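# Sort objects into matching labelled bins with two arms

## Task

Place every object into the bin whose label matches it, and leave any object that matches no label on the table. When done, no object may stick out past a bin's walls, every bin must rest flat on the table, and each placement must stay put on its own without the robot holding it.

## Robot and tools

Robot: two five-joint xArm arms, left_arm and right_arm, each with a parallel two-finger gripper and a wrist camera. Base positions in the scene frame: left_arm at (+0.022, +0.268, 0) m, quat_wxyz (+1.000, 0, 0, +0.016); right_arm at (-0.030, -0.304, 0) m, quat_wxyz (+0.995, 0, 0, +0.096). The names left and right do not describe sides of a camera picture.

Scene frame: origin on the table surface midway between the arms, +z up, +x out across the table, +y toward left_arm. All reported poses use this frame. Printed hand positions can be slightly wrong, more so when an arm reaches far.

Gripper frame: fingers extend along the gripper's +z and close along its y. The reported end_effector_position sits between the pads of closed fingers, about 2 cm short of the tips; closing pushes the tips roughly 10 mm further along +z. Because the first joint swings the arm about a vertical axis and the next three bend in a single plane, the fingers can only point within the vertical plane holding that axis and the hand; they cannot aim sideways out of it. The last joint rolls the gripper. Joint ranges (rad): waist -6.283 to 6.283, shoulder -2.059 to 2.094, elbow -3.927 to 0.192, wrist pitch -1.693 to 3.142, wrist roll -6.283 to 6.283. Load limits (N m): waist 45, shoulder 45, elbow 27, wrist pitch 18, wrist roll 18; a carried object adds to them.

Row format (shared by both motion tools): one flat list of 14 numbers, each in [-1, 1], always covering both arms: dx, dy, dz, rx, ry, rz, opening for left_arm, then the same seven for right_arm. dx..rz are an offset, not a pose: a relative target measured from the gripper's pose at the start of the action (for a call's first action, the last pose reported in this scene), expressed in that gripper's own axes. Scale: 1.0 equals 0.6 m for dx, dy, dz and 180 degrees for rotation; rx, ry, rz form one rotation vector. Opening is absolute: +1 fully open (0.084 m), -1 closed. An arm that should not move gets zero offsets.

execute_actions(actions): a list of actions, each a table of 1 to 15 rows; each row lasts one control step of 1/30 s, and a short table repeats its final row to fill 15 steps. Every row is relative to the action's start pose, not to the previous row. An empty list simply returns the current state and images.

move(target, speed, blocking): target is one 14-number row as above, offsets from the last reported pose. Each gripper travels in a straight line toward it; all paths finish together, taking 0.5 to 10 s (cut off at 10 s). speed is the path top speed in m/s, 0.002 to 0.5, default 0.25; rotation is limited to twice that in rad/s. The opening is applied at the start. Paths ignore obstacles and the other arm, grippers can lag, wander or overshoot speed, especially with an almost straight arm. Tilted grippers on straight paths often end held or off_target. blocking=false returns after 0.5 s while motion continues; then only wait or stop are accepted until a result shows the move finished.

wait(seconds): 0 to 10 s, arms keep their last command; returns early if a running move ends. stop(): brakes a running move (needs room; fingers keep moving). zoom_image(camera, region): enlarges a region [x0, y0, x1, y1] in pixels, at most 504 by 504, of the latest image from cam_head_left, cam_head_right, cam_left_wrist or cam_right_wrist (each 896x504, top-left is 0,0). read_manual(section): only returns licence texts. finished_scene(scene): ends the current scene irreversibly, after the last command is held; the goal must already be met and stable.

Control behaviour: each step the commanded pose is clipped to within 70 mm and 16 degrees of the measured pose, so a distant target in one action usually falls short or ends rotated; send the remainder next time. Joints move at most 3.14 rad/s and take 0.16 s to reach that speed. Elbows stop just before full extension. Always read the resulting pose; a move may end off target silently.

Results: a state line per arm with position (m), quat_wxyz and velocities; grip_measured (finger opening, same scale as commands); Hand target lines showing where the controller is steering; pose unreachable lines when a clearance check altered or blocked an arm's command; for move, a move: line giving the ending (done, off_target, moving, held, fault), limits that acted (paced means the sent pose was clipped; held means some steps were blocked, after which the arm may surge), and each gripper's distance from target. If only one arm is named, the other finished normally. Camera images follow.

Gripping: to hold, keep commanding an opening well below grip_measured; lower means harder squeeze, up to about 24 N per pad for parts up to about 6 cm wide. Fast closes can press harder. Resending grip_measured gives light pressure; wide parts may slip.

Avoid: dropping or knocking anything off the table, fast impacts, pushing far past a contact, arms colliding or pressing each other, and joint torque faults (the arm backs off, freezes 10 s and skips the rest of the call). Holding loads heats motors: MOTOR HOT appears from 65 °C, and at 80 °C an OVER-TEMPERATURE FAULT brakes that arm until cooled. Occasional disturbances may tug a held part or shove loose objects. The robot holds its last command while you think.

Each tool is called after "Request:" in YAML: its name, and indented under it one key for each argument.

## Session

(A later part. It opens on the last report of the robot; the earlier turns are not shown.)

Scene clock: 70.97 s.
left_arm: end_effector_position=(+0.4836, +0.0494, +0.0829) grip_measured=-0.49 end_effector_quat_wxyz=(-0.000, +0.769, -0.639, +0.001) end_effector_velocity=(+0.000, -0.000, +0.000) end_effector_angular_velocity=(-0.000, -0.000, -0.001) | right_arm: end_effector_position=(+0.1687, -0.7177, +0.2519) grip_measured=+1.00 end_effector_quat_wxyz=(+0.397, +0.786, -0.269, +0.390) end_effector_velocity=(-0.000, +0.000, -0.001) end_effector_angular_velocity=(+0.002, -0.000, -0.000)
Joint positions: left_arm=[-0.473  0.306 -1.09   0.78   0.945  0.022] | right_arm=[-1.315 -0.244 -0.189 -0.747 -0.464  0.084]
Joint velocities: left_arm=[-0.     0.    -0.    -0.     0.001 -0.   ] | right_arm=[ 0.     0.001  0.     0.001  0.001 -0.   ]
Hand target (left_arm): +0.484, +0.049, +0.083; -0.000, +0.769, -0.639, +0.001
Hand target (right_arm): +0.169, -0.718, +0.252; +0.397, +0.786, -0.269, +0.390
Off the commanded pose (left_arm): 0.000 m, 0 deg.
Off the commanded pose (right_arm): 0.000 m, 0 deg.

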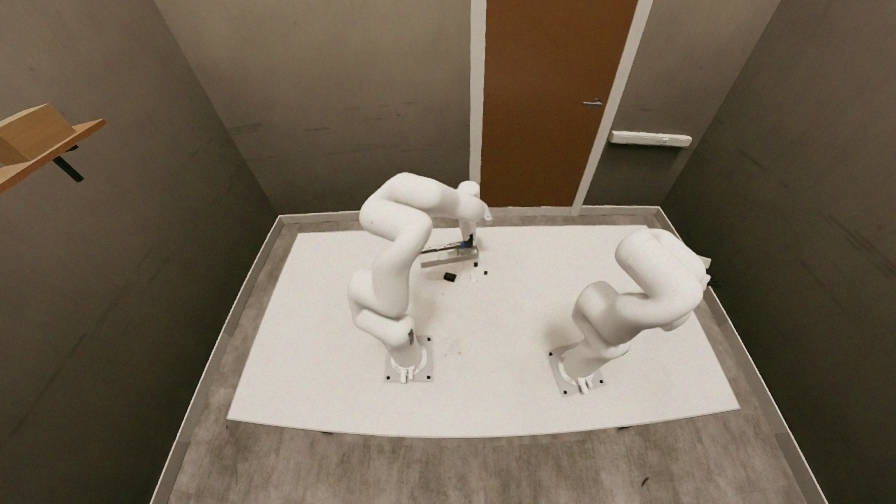

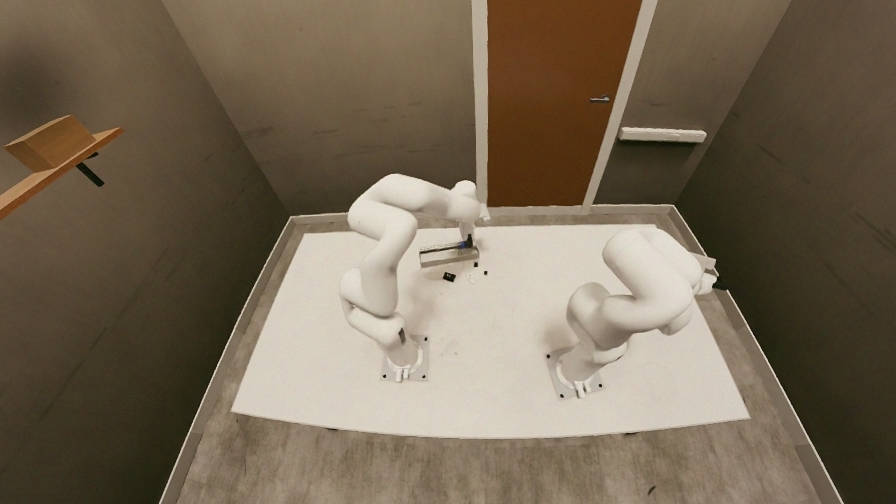

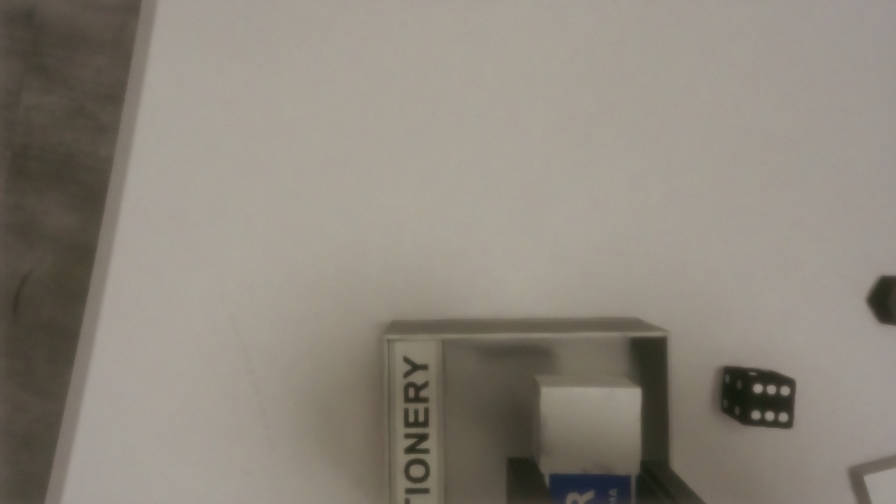

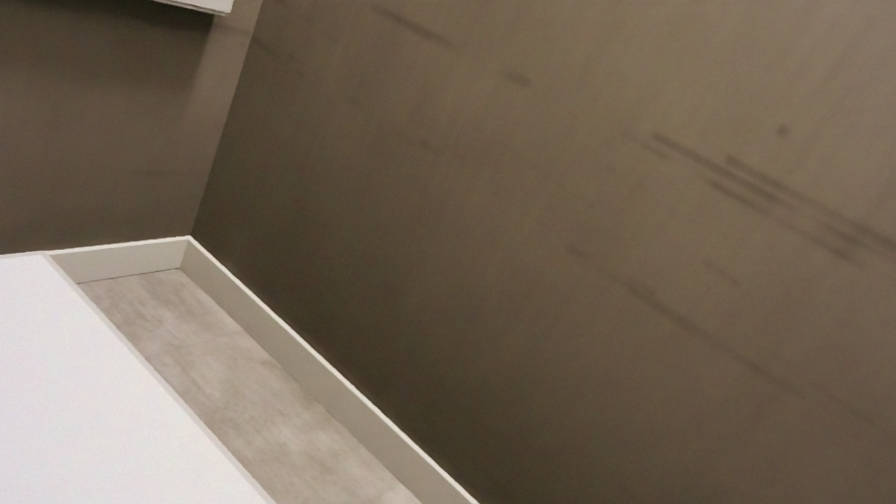

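Request:
move:
  target: [-0.002,-0.005,0.03,0,0,-0.006,-0.72,0,0,0,0,0,0,1]
  speed: 0.06

Request:
move:
  target: [0,0,0.053,0,0,0,-0.72,0,0,0,0,0,0,1]
  speed: 0.05

Scene clock: 75.17 s.
left_arm: end_effector_position=(+0.4864, +0.0511, +0.0653) grip_measured=-0.49 end_effector_quat_wxyz=(-0.000, +0.775, -0.632, +0.002) end_effector_velocity=(+0.001, -0.000, -0.001) end_effector_angular_velocity=(-0.001, -0.002, +0.001) | right_arm: end_effector_position=(+0.1687, -0.7177, +0.2519) grip_measured=+1.00 end_effector_quat_wxyz=(+0.397, +0.786, -0.269, +0.390) end_effector_velocity=(-0.001, -0.000, +0.000) end_effector_angular_velocity=(-0.000, +0.000, -0.002)
Joint positions: left_arm=[-0.468  0.345 -1.087  0.739  0.932  0.022] | right_arm=[-1.315 -0.244 -0.189 -0.747 -0.464  0.084]
Joint velocities: left_arm=[ 0.     0.004 -0.001 -0.006 -0.001  0.   ] | right_arm=[-0.002 -0.    -0.    -0.    -0.001  0.   ]
Hand target (left_arm): +0.486, +0.051, +0.065; -0.000, +0.775, -0.632, +0.001
Hand target (right_arm): +0.169, -0.718, +0.252; +0.397, +0.786, -0.269, +0.390
Off the commanded pose (left_arm): 0.000 m, 0 deg.
Off the commanded pose (right_arm): 0.000 m, 0 deg.
move: done

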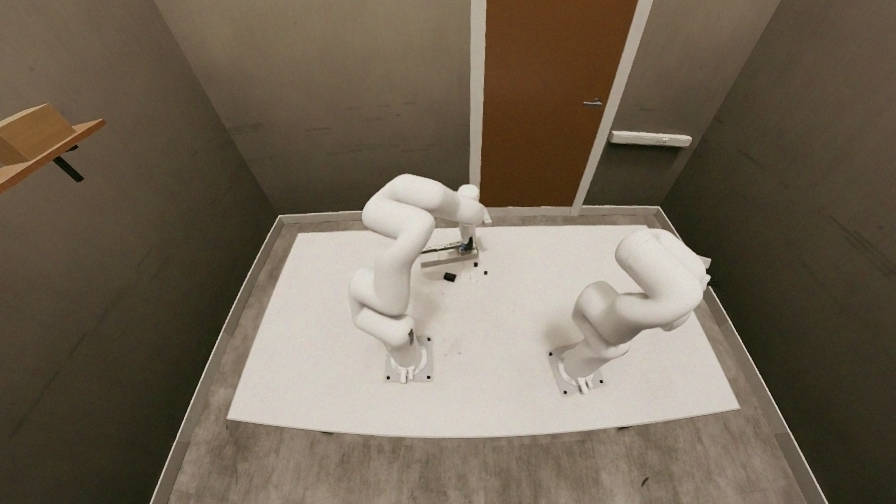

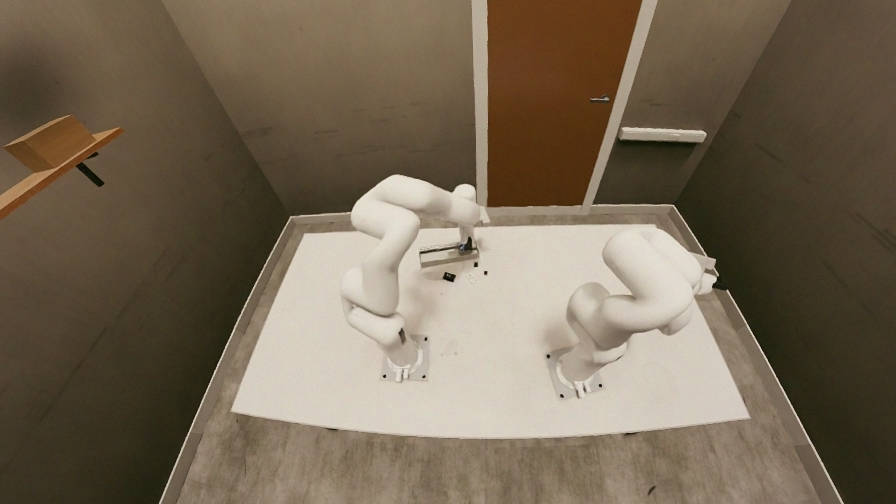

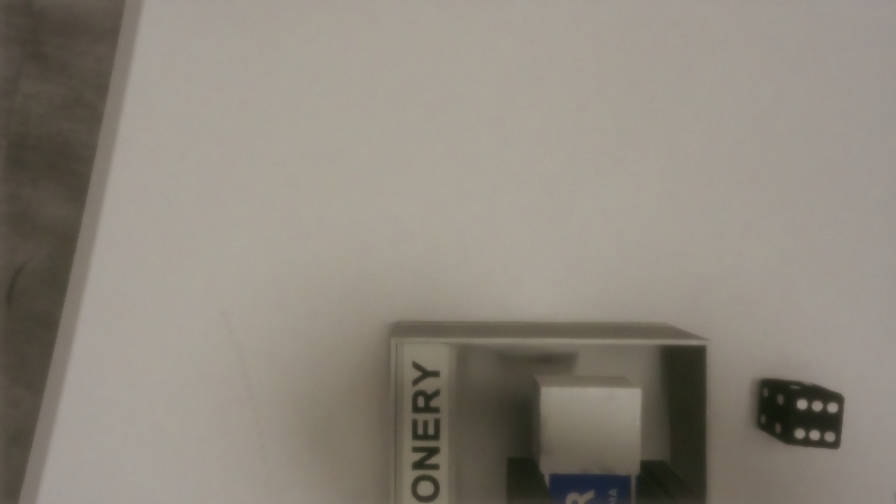

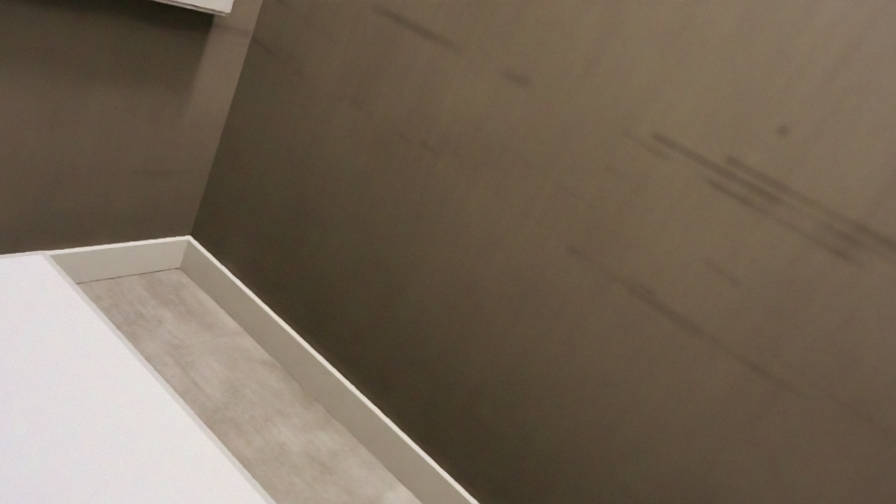

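Scene clock: 76.20 s.
left_arm: end_effector_position=(+0.4866, +0.0510, +0.0339) grip_measured=-0.49 end_effector_quat_wxyz=(-0.000, +0.775, -0.632, +0.002) end_effector_velocity=(+0.000, +0.000, -0.003) end_effector_angular_velocity=(+0.000, +0.000, +0.001) | right_arm: end_effector_position=(+0.1687, -0.7177, +0.2519) grip_measured=+1.00 end_effector_quat_wxyz=(+0.397, +0.786, -0.269, +0.390) end_effector_velocity=(-0.000, -0.000, -0.000) end_effector_angular_velocity=(-0.000, -0.000, -0.000)
Joint positions: left_arm=[-0.468  0.411 -1.077  0.663  0.932  0.022] | right_arm=[-1.315 -0.244 -0.189 -0.747 -0.464  0.084]
Joint velocities: left_arm=[ 0.001  0.006 -0.    -0.006  0.     0.   ] | right_arm=[-0.     0.001 -0.    -0.001  0.    -0.   ]
Hand target (left_arm): +0.486, +0.051, +0.033; -0.000, +0.775, -0.632, +0.002
Hand target (right_arm): +0.169, -0.718, +0.252; +0.397, +0.786, -0.269, +0.390
Off the commanded pose (left_arm): 0.000 m, 0 deg.
Off the commanded pose (right_arm): 0.000 m, 0 deg.
move: done

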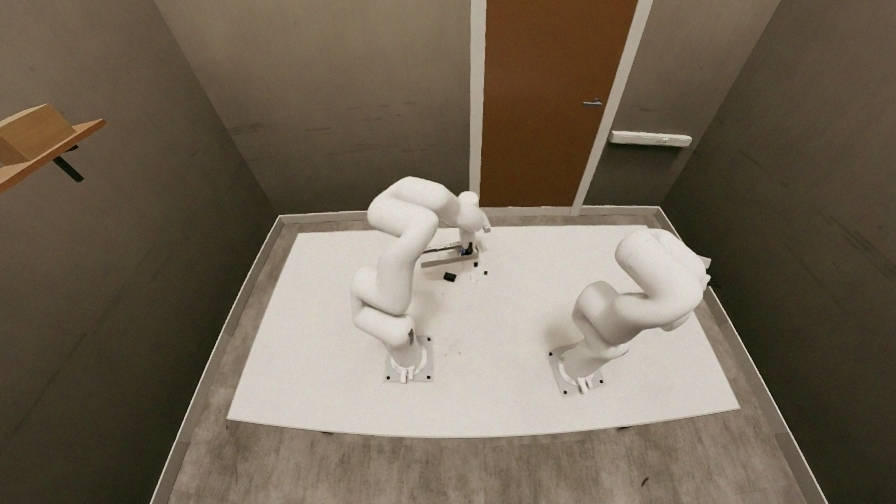

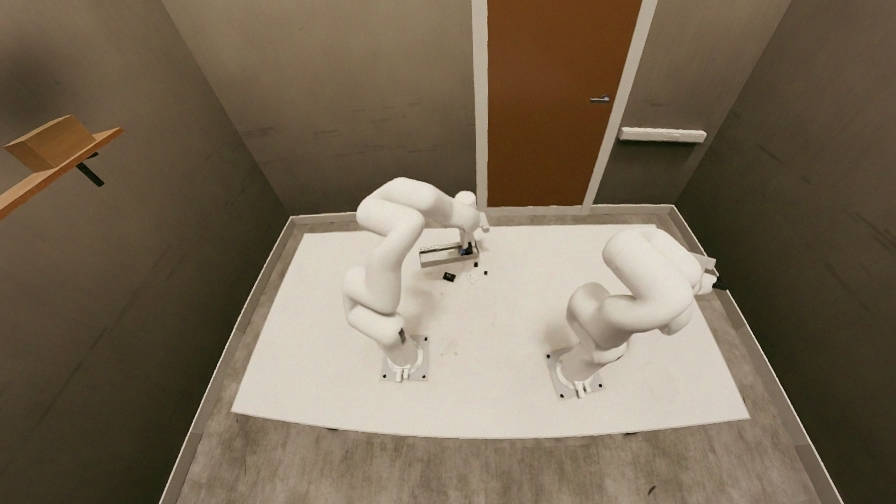

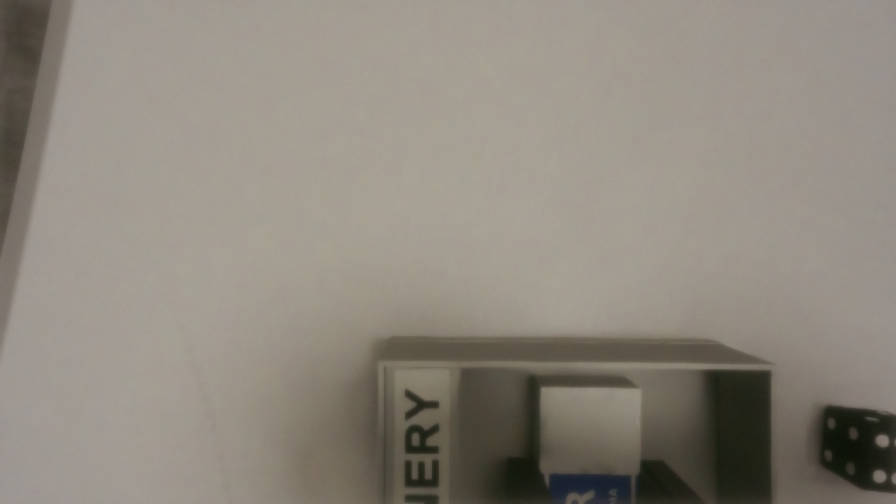

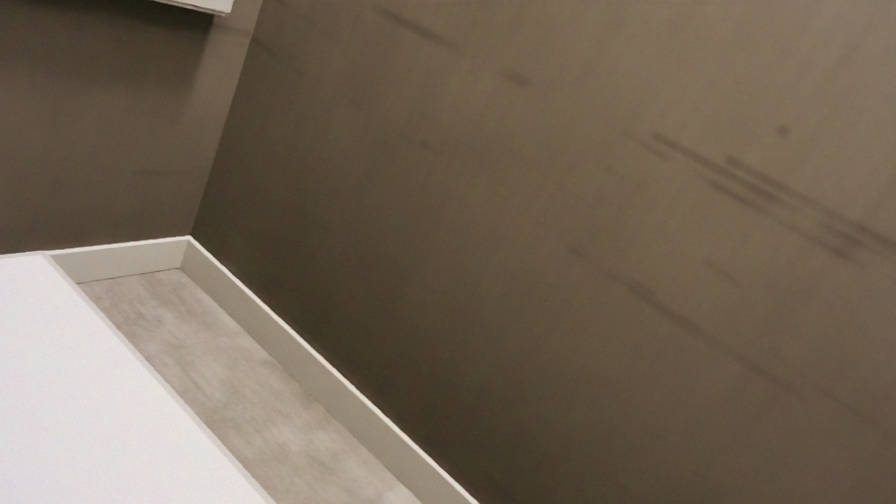

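Request:
execute_actions:
  actions:
    - [[0,0,0.001,0,0,0,-0.55,0,0,0,0,0,0,1],[0,0,0.001,0,0,0,-0.5,0,0,0,0,0,0,1],[0,0,0.001,0,0,0,-0.46,0,0,0,0,0,0,1],[0,0,0.001,0,0,0,-0.42,0,0,0,0,0,0,1],[0,0,0.001,0,0,0,-0.38,0,0,0,0,0,0,1],[0,0,0.001,0,0,0,-0.34,0,0,0,0,0,0,1],[0,0,0.001,0,0,0,-0.3,0,0,0,0,0,0,1]]

Request:
move:
  target: [0,0,-0.09,0,0,0,-0.3,0,0,0,0,0,0,1]
  speed: 0.1

Scene clock: 84.13 s.
left_arm: end_effector_position=(+0.4864, +0.0510, +0.0330) grip_measured=-0.32 end_effector_quat_wxyz=(-0.000, +0.775, -0.632, +0.001) end_effector_velocity=(+0.001, -0.001, +0.002) end_effector_angular_velocity=(-0.002, -0.004, -0.000) | right_arm: end_effector_position=(+0.1687, -0.7177, +0.2519) grip_measured=+1.00 end_effector_quat_wxyz=(+0.397, +0.786, -0.269, +0.390) end_effector_velocity=(+0.000, +0.000, -0.001) end_effector_angular_velocity=(+0.003, +0.000, +0.000)
Joint positions: left_arm=[-0.468  0.413 -1.077  0.661  0.932  0.03 ] | right_arm=[-1.315 -0.244 -0.189 -0.747 -0.464  0.084]
Joint velocities: left_arm=[-0.    -0.002 -0.002 -0.    -0.     0.001] | right_arm=[ 0.     0.001  0.     0.001  0.001 -0.   ]
Hand target (left_arm): +0.487, +0.051, +0.033; -0.000, +0.775, -0.632, +0.002
Hand target (right_arm): +0.169, -0.718, +0.252; +0.397, +0.786, -0.269, +0.390
Off the commanded pose (left_arm): 0.000 m, 0 deg.
Off the commanded pose (right_arm): 0.000 m, 0 deg.

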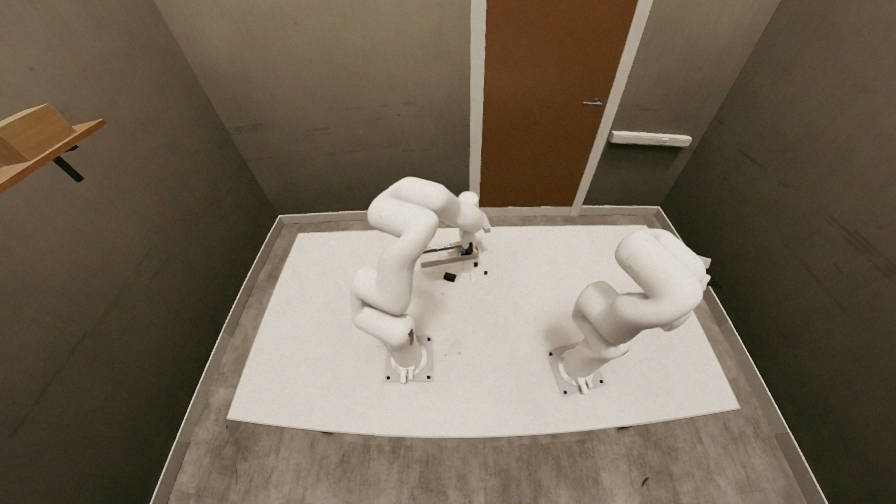

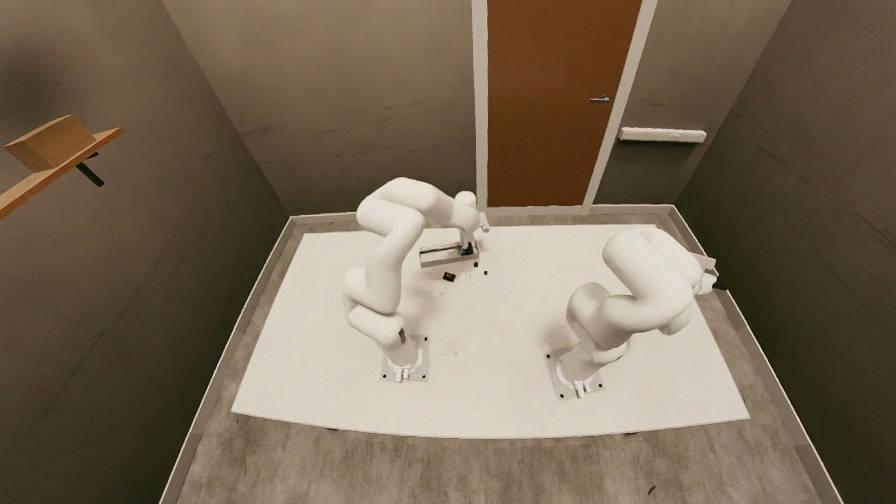

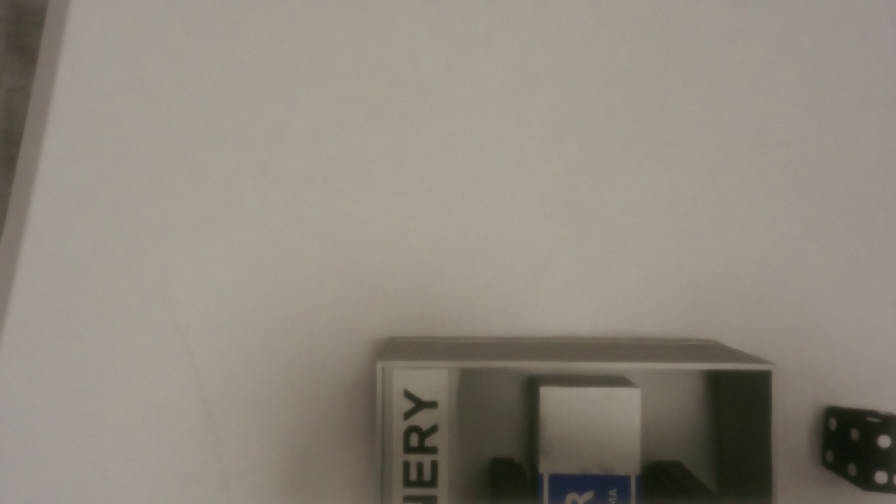

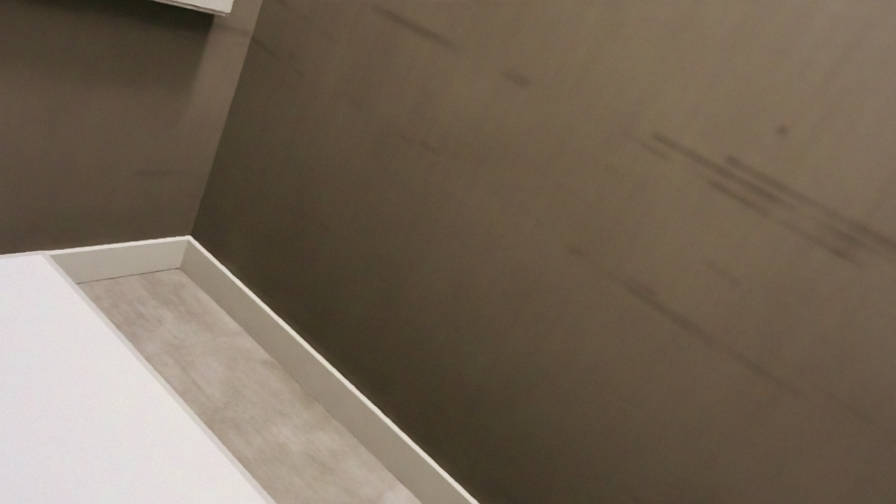

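Scene clock: 85.13 s.
left_arm: end_effector_position=(+0.4861, +0.0512, +0.0864) grip_measured=-0.32 end_effector_quat_wxyz=(-0.000, +0.775, -0.632, +0.001) end_effector_velocity=(+0.000, -0.000, +0.004) end_effector_angular_velocity=(-0.001, -0.001, +0.000) | right_arm: end_effector_position=(+0.1687, -0.7177, +0.2519) grip_measured=+1.00 end_effector_quat_wxyz=(+0.397, +0.786, -0.269, +0.390) end_effector_velocity=(+0.000, +0.000, -0.000) end_effector_angular_velocity=(+0.000, -0.001, +0.000)
Joint positions: left_arm=[-0.468  0.305 -1.099  0.792  0.932  0.03 ] | right_arm=[-1.315 -0.244 -0.189 -0.747 -0.464  0.084]
Joint velocities: left_arm=[ 0.    -0.007 -0.003  0.008 -0.     0.   ] | right_arm=[ 0.     0.     0.    -0.001  0.001 -0.   ]
Hand target (left_arm): +0.486, +0.051, +0.087; -0.000, +0.775, -0.632, +0.001
Hand target (right_arm): +0.169, -0.718, +0.252; +0.397, +0.786, -0.269, +0.390
Off the commanded pose (left_arm): 0.001 m, 0 deg.
Off the commanded pose (right_arm): 0.000 m, 0 deg.
move: done

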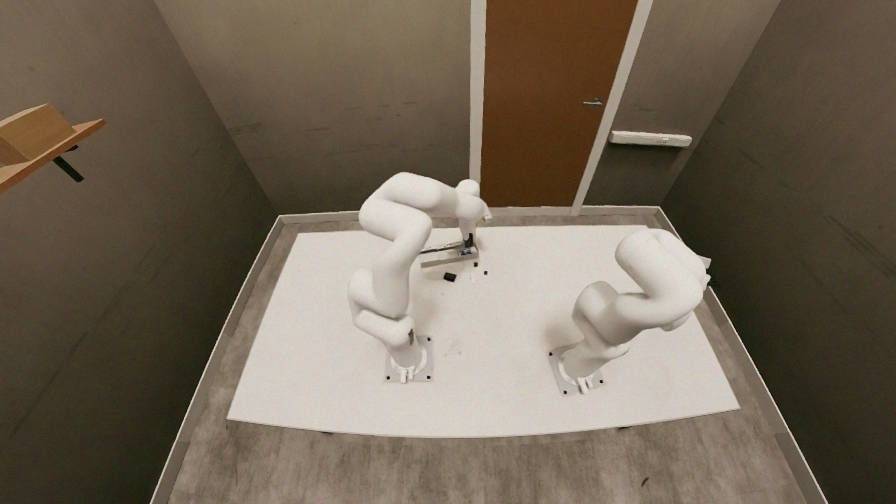

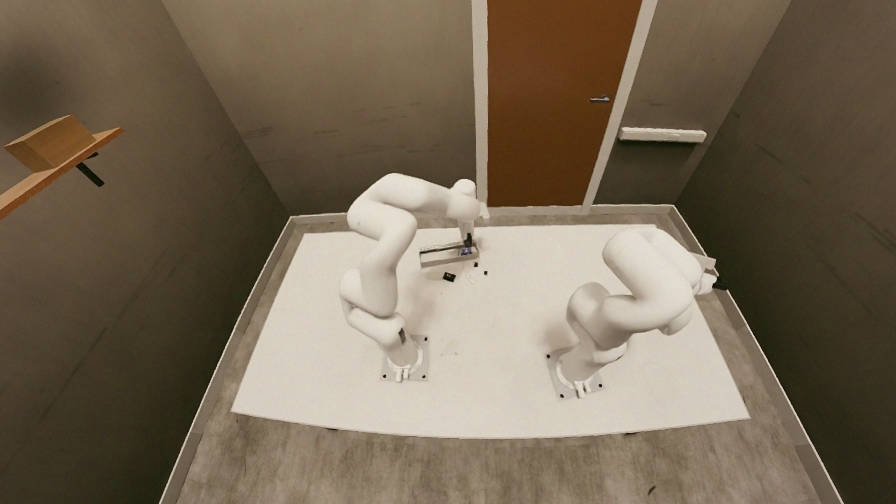

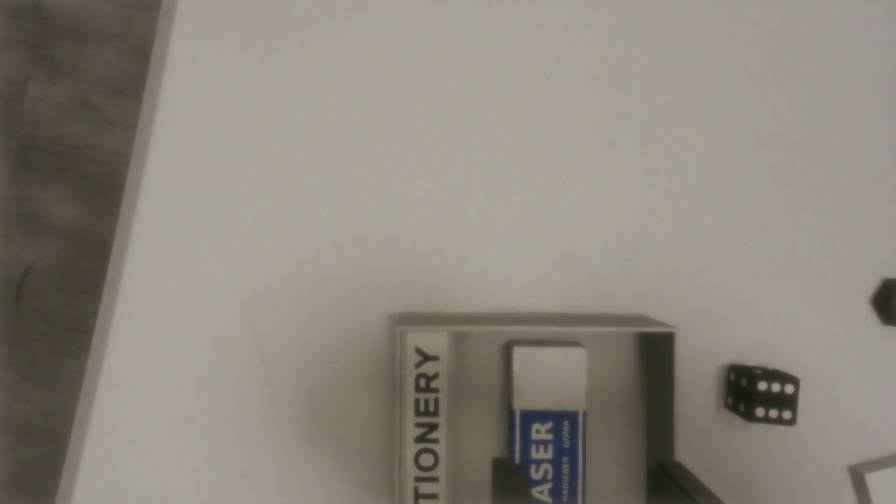

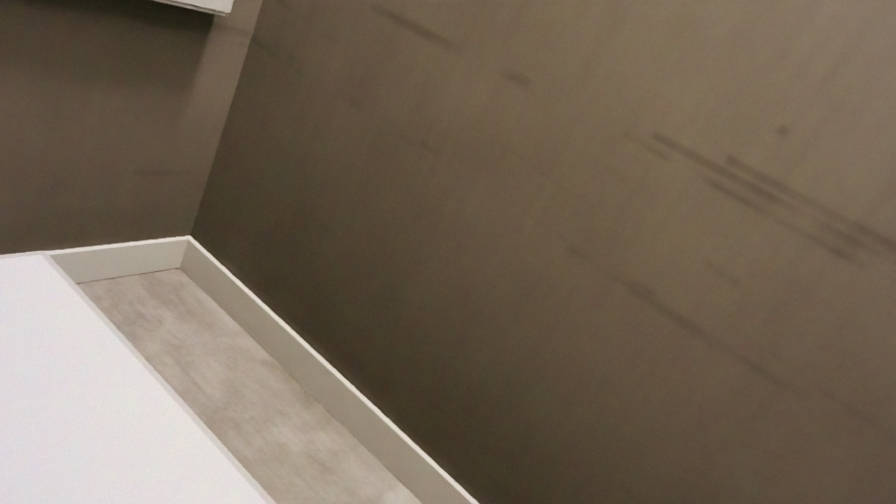

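Request:
move:
  target: [0.081,0.204,-0.023,0,0,-0.158,-0.2,0,0,0,0,0,0,1]
  speed: 0.25

Scene clock: 101.63 s.
left_arm: end_effector_position=(+0.3762, -0.0207, +0.1000) grip_measured=-0.21 end_effector_quat_wxyz=(+0.000, +0.906, -0.423, +0.001) end_effector_velocity=(-0.002, -0.001, +0.001) end_effector_angular_velocity=(-0.001, -0.001, +0.009) | right_arm: end_effector_position=(+0.1687, -0.7177, +0.2519) grip_measured=+1.00 end_effector_quat_wxyz=(+0.397, +0.786, -0.269, +0.390) end_effector_velocity=(-0.001, -0.000, -0.000) end_effector_angular_velocity=(-0.001, +0.001, -0.001)
Joint positions: left_arm=[-0.715  0.115 -0.884  0.767  0.189  0.035] | right_arm=[-1.315 -0.244 -0.189 -0.747 -0.464  0.084]
Joint velocities: left_arm=[-0.004 -0.004  0.004 -0.002 -0.014 -0.   ] | right_arm=[-0.001  0.001  0.    -0.001 -0.001 -0.   ]
Hand target (left_arm): +0.376, -0.021, +0.100; +0.000, +0.906, -0.422, +0.001
Hand target (right_arm): +0.169, -0.718, +0.252; +0.397, +0.786, -0.269, +0.390
Off the commanded pose (left_arm): 0.000 m, 0 deg.
Off the commanded pose (right_arm): 0.000 m, 0 deg.
move: done

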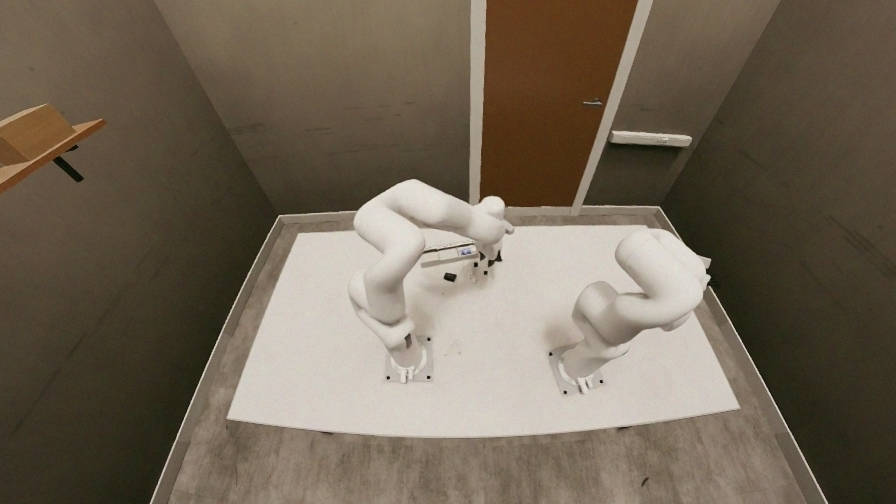

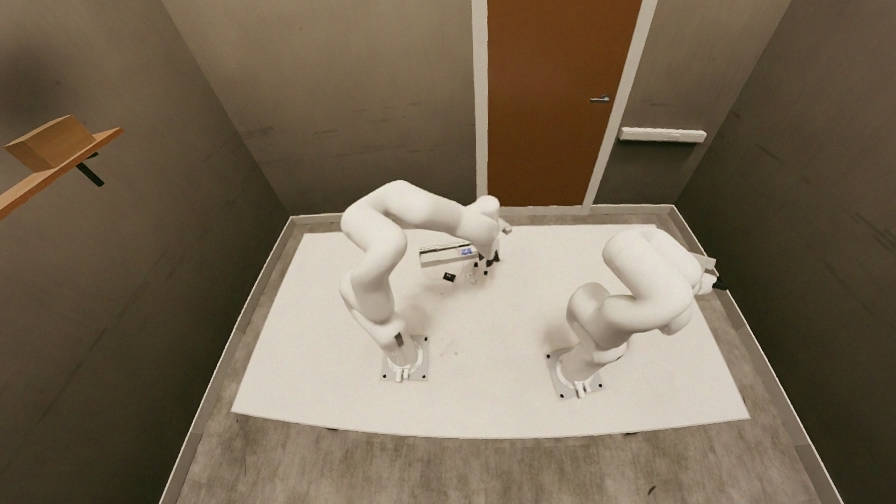

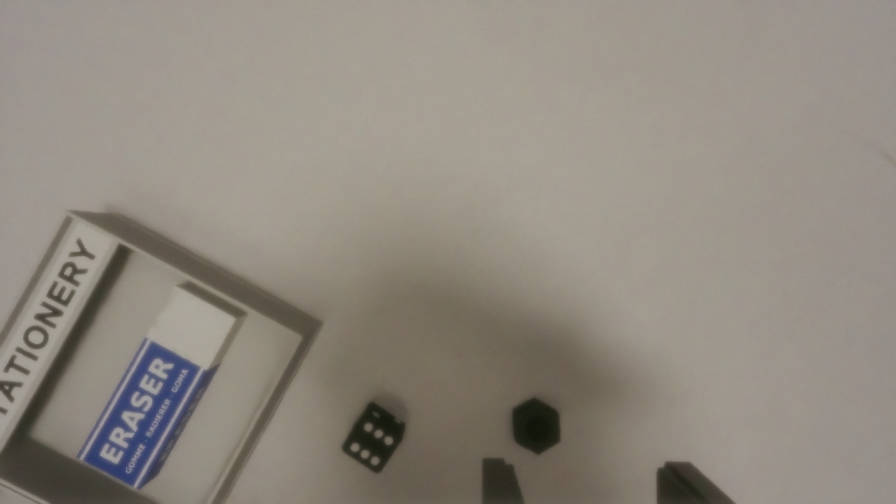

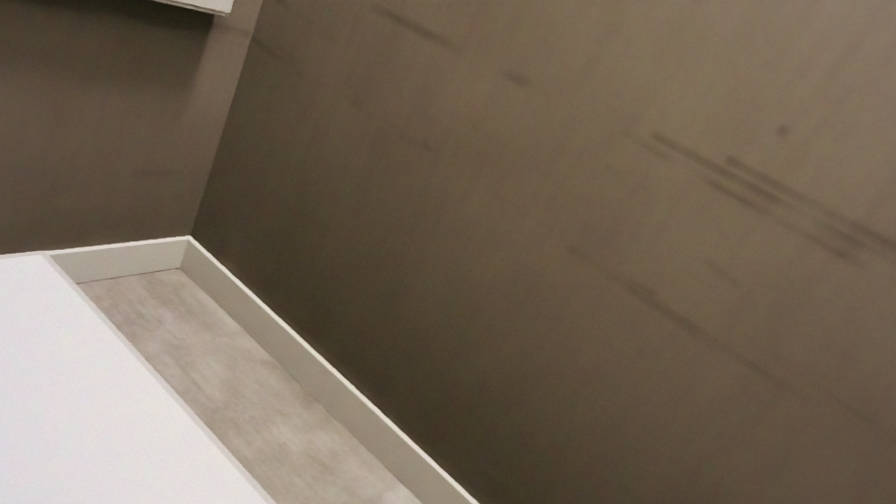

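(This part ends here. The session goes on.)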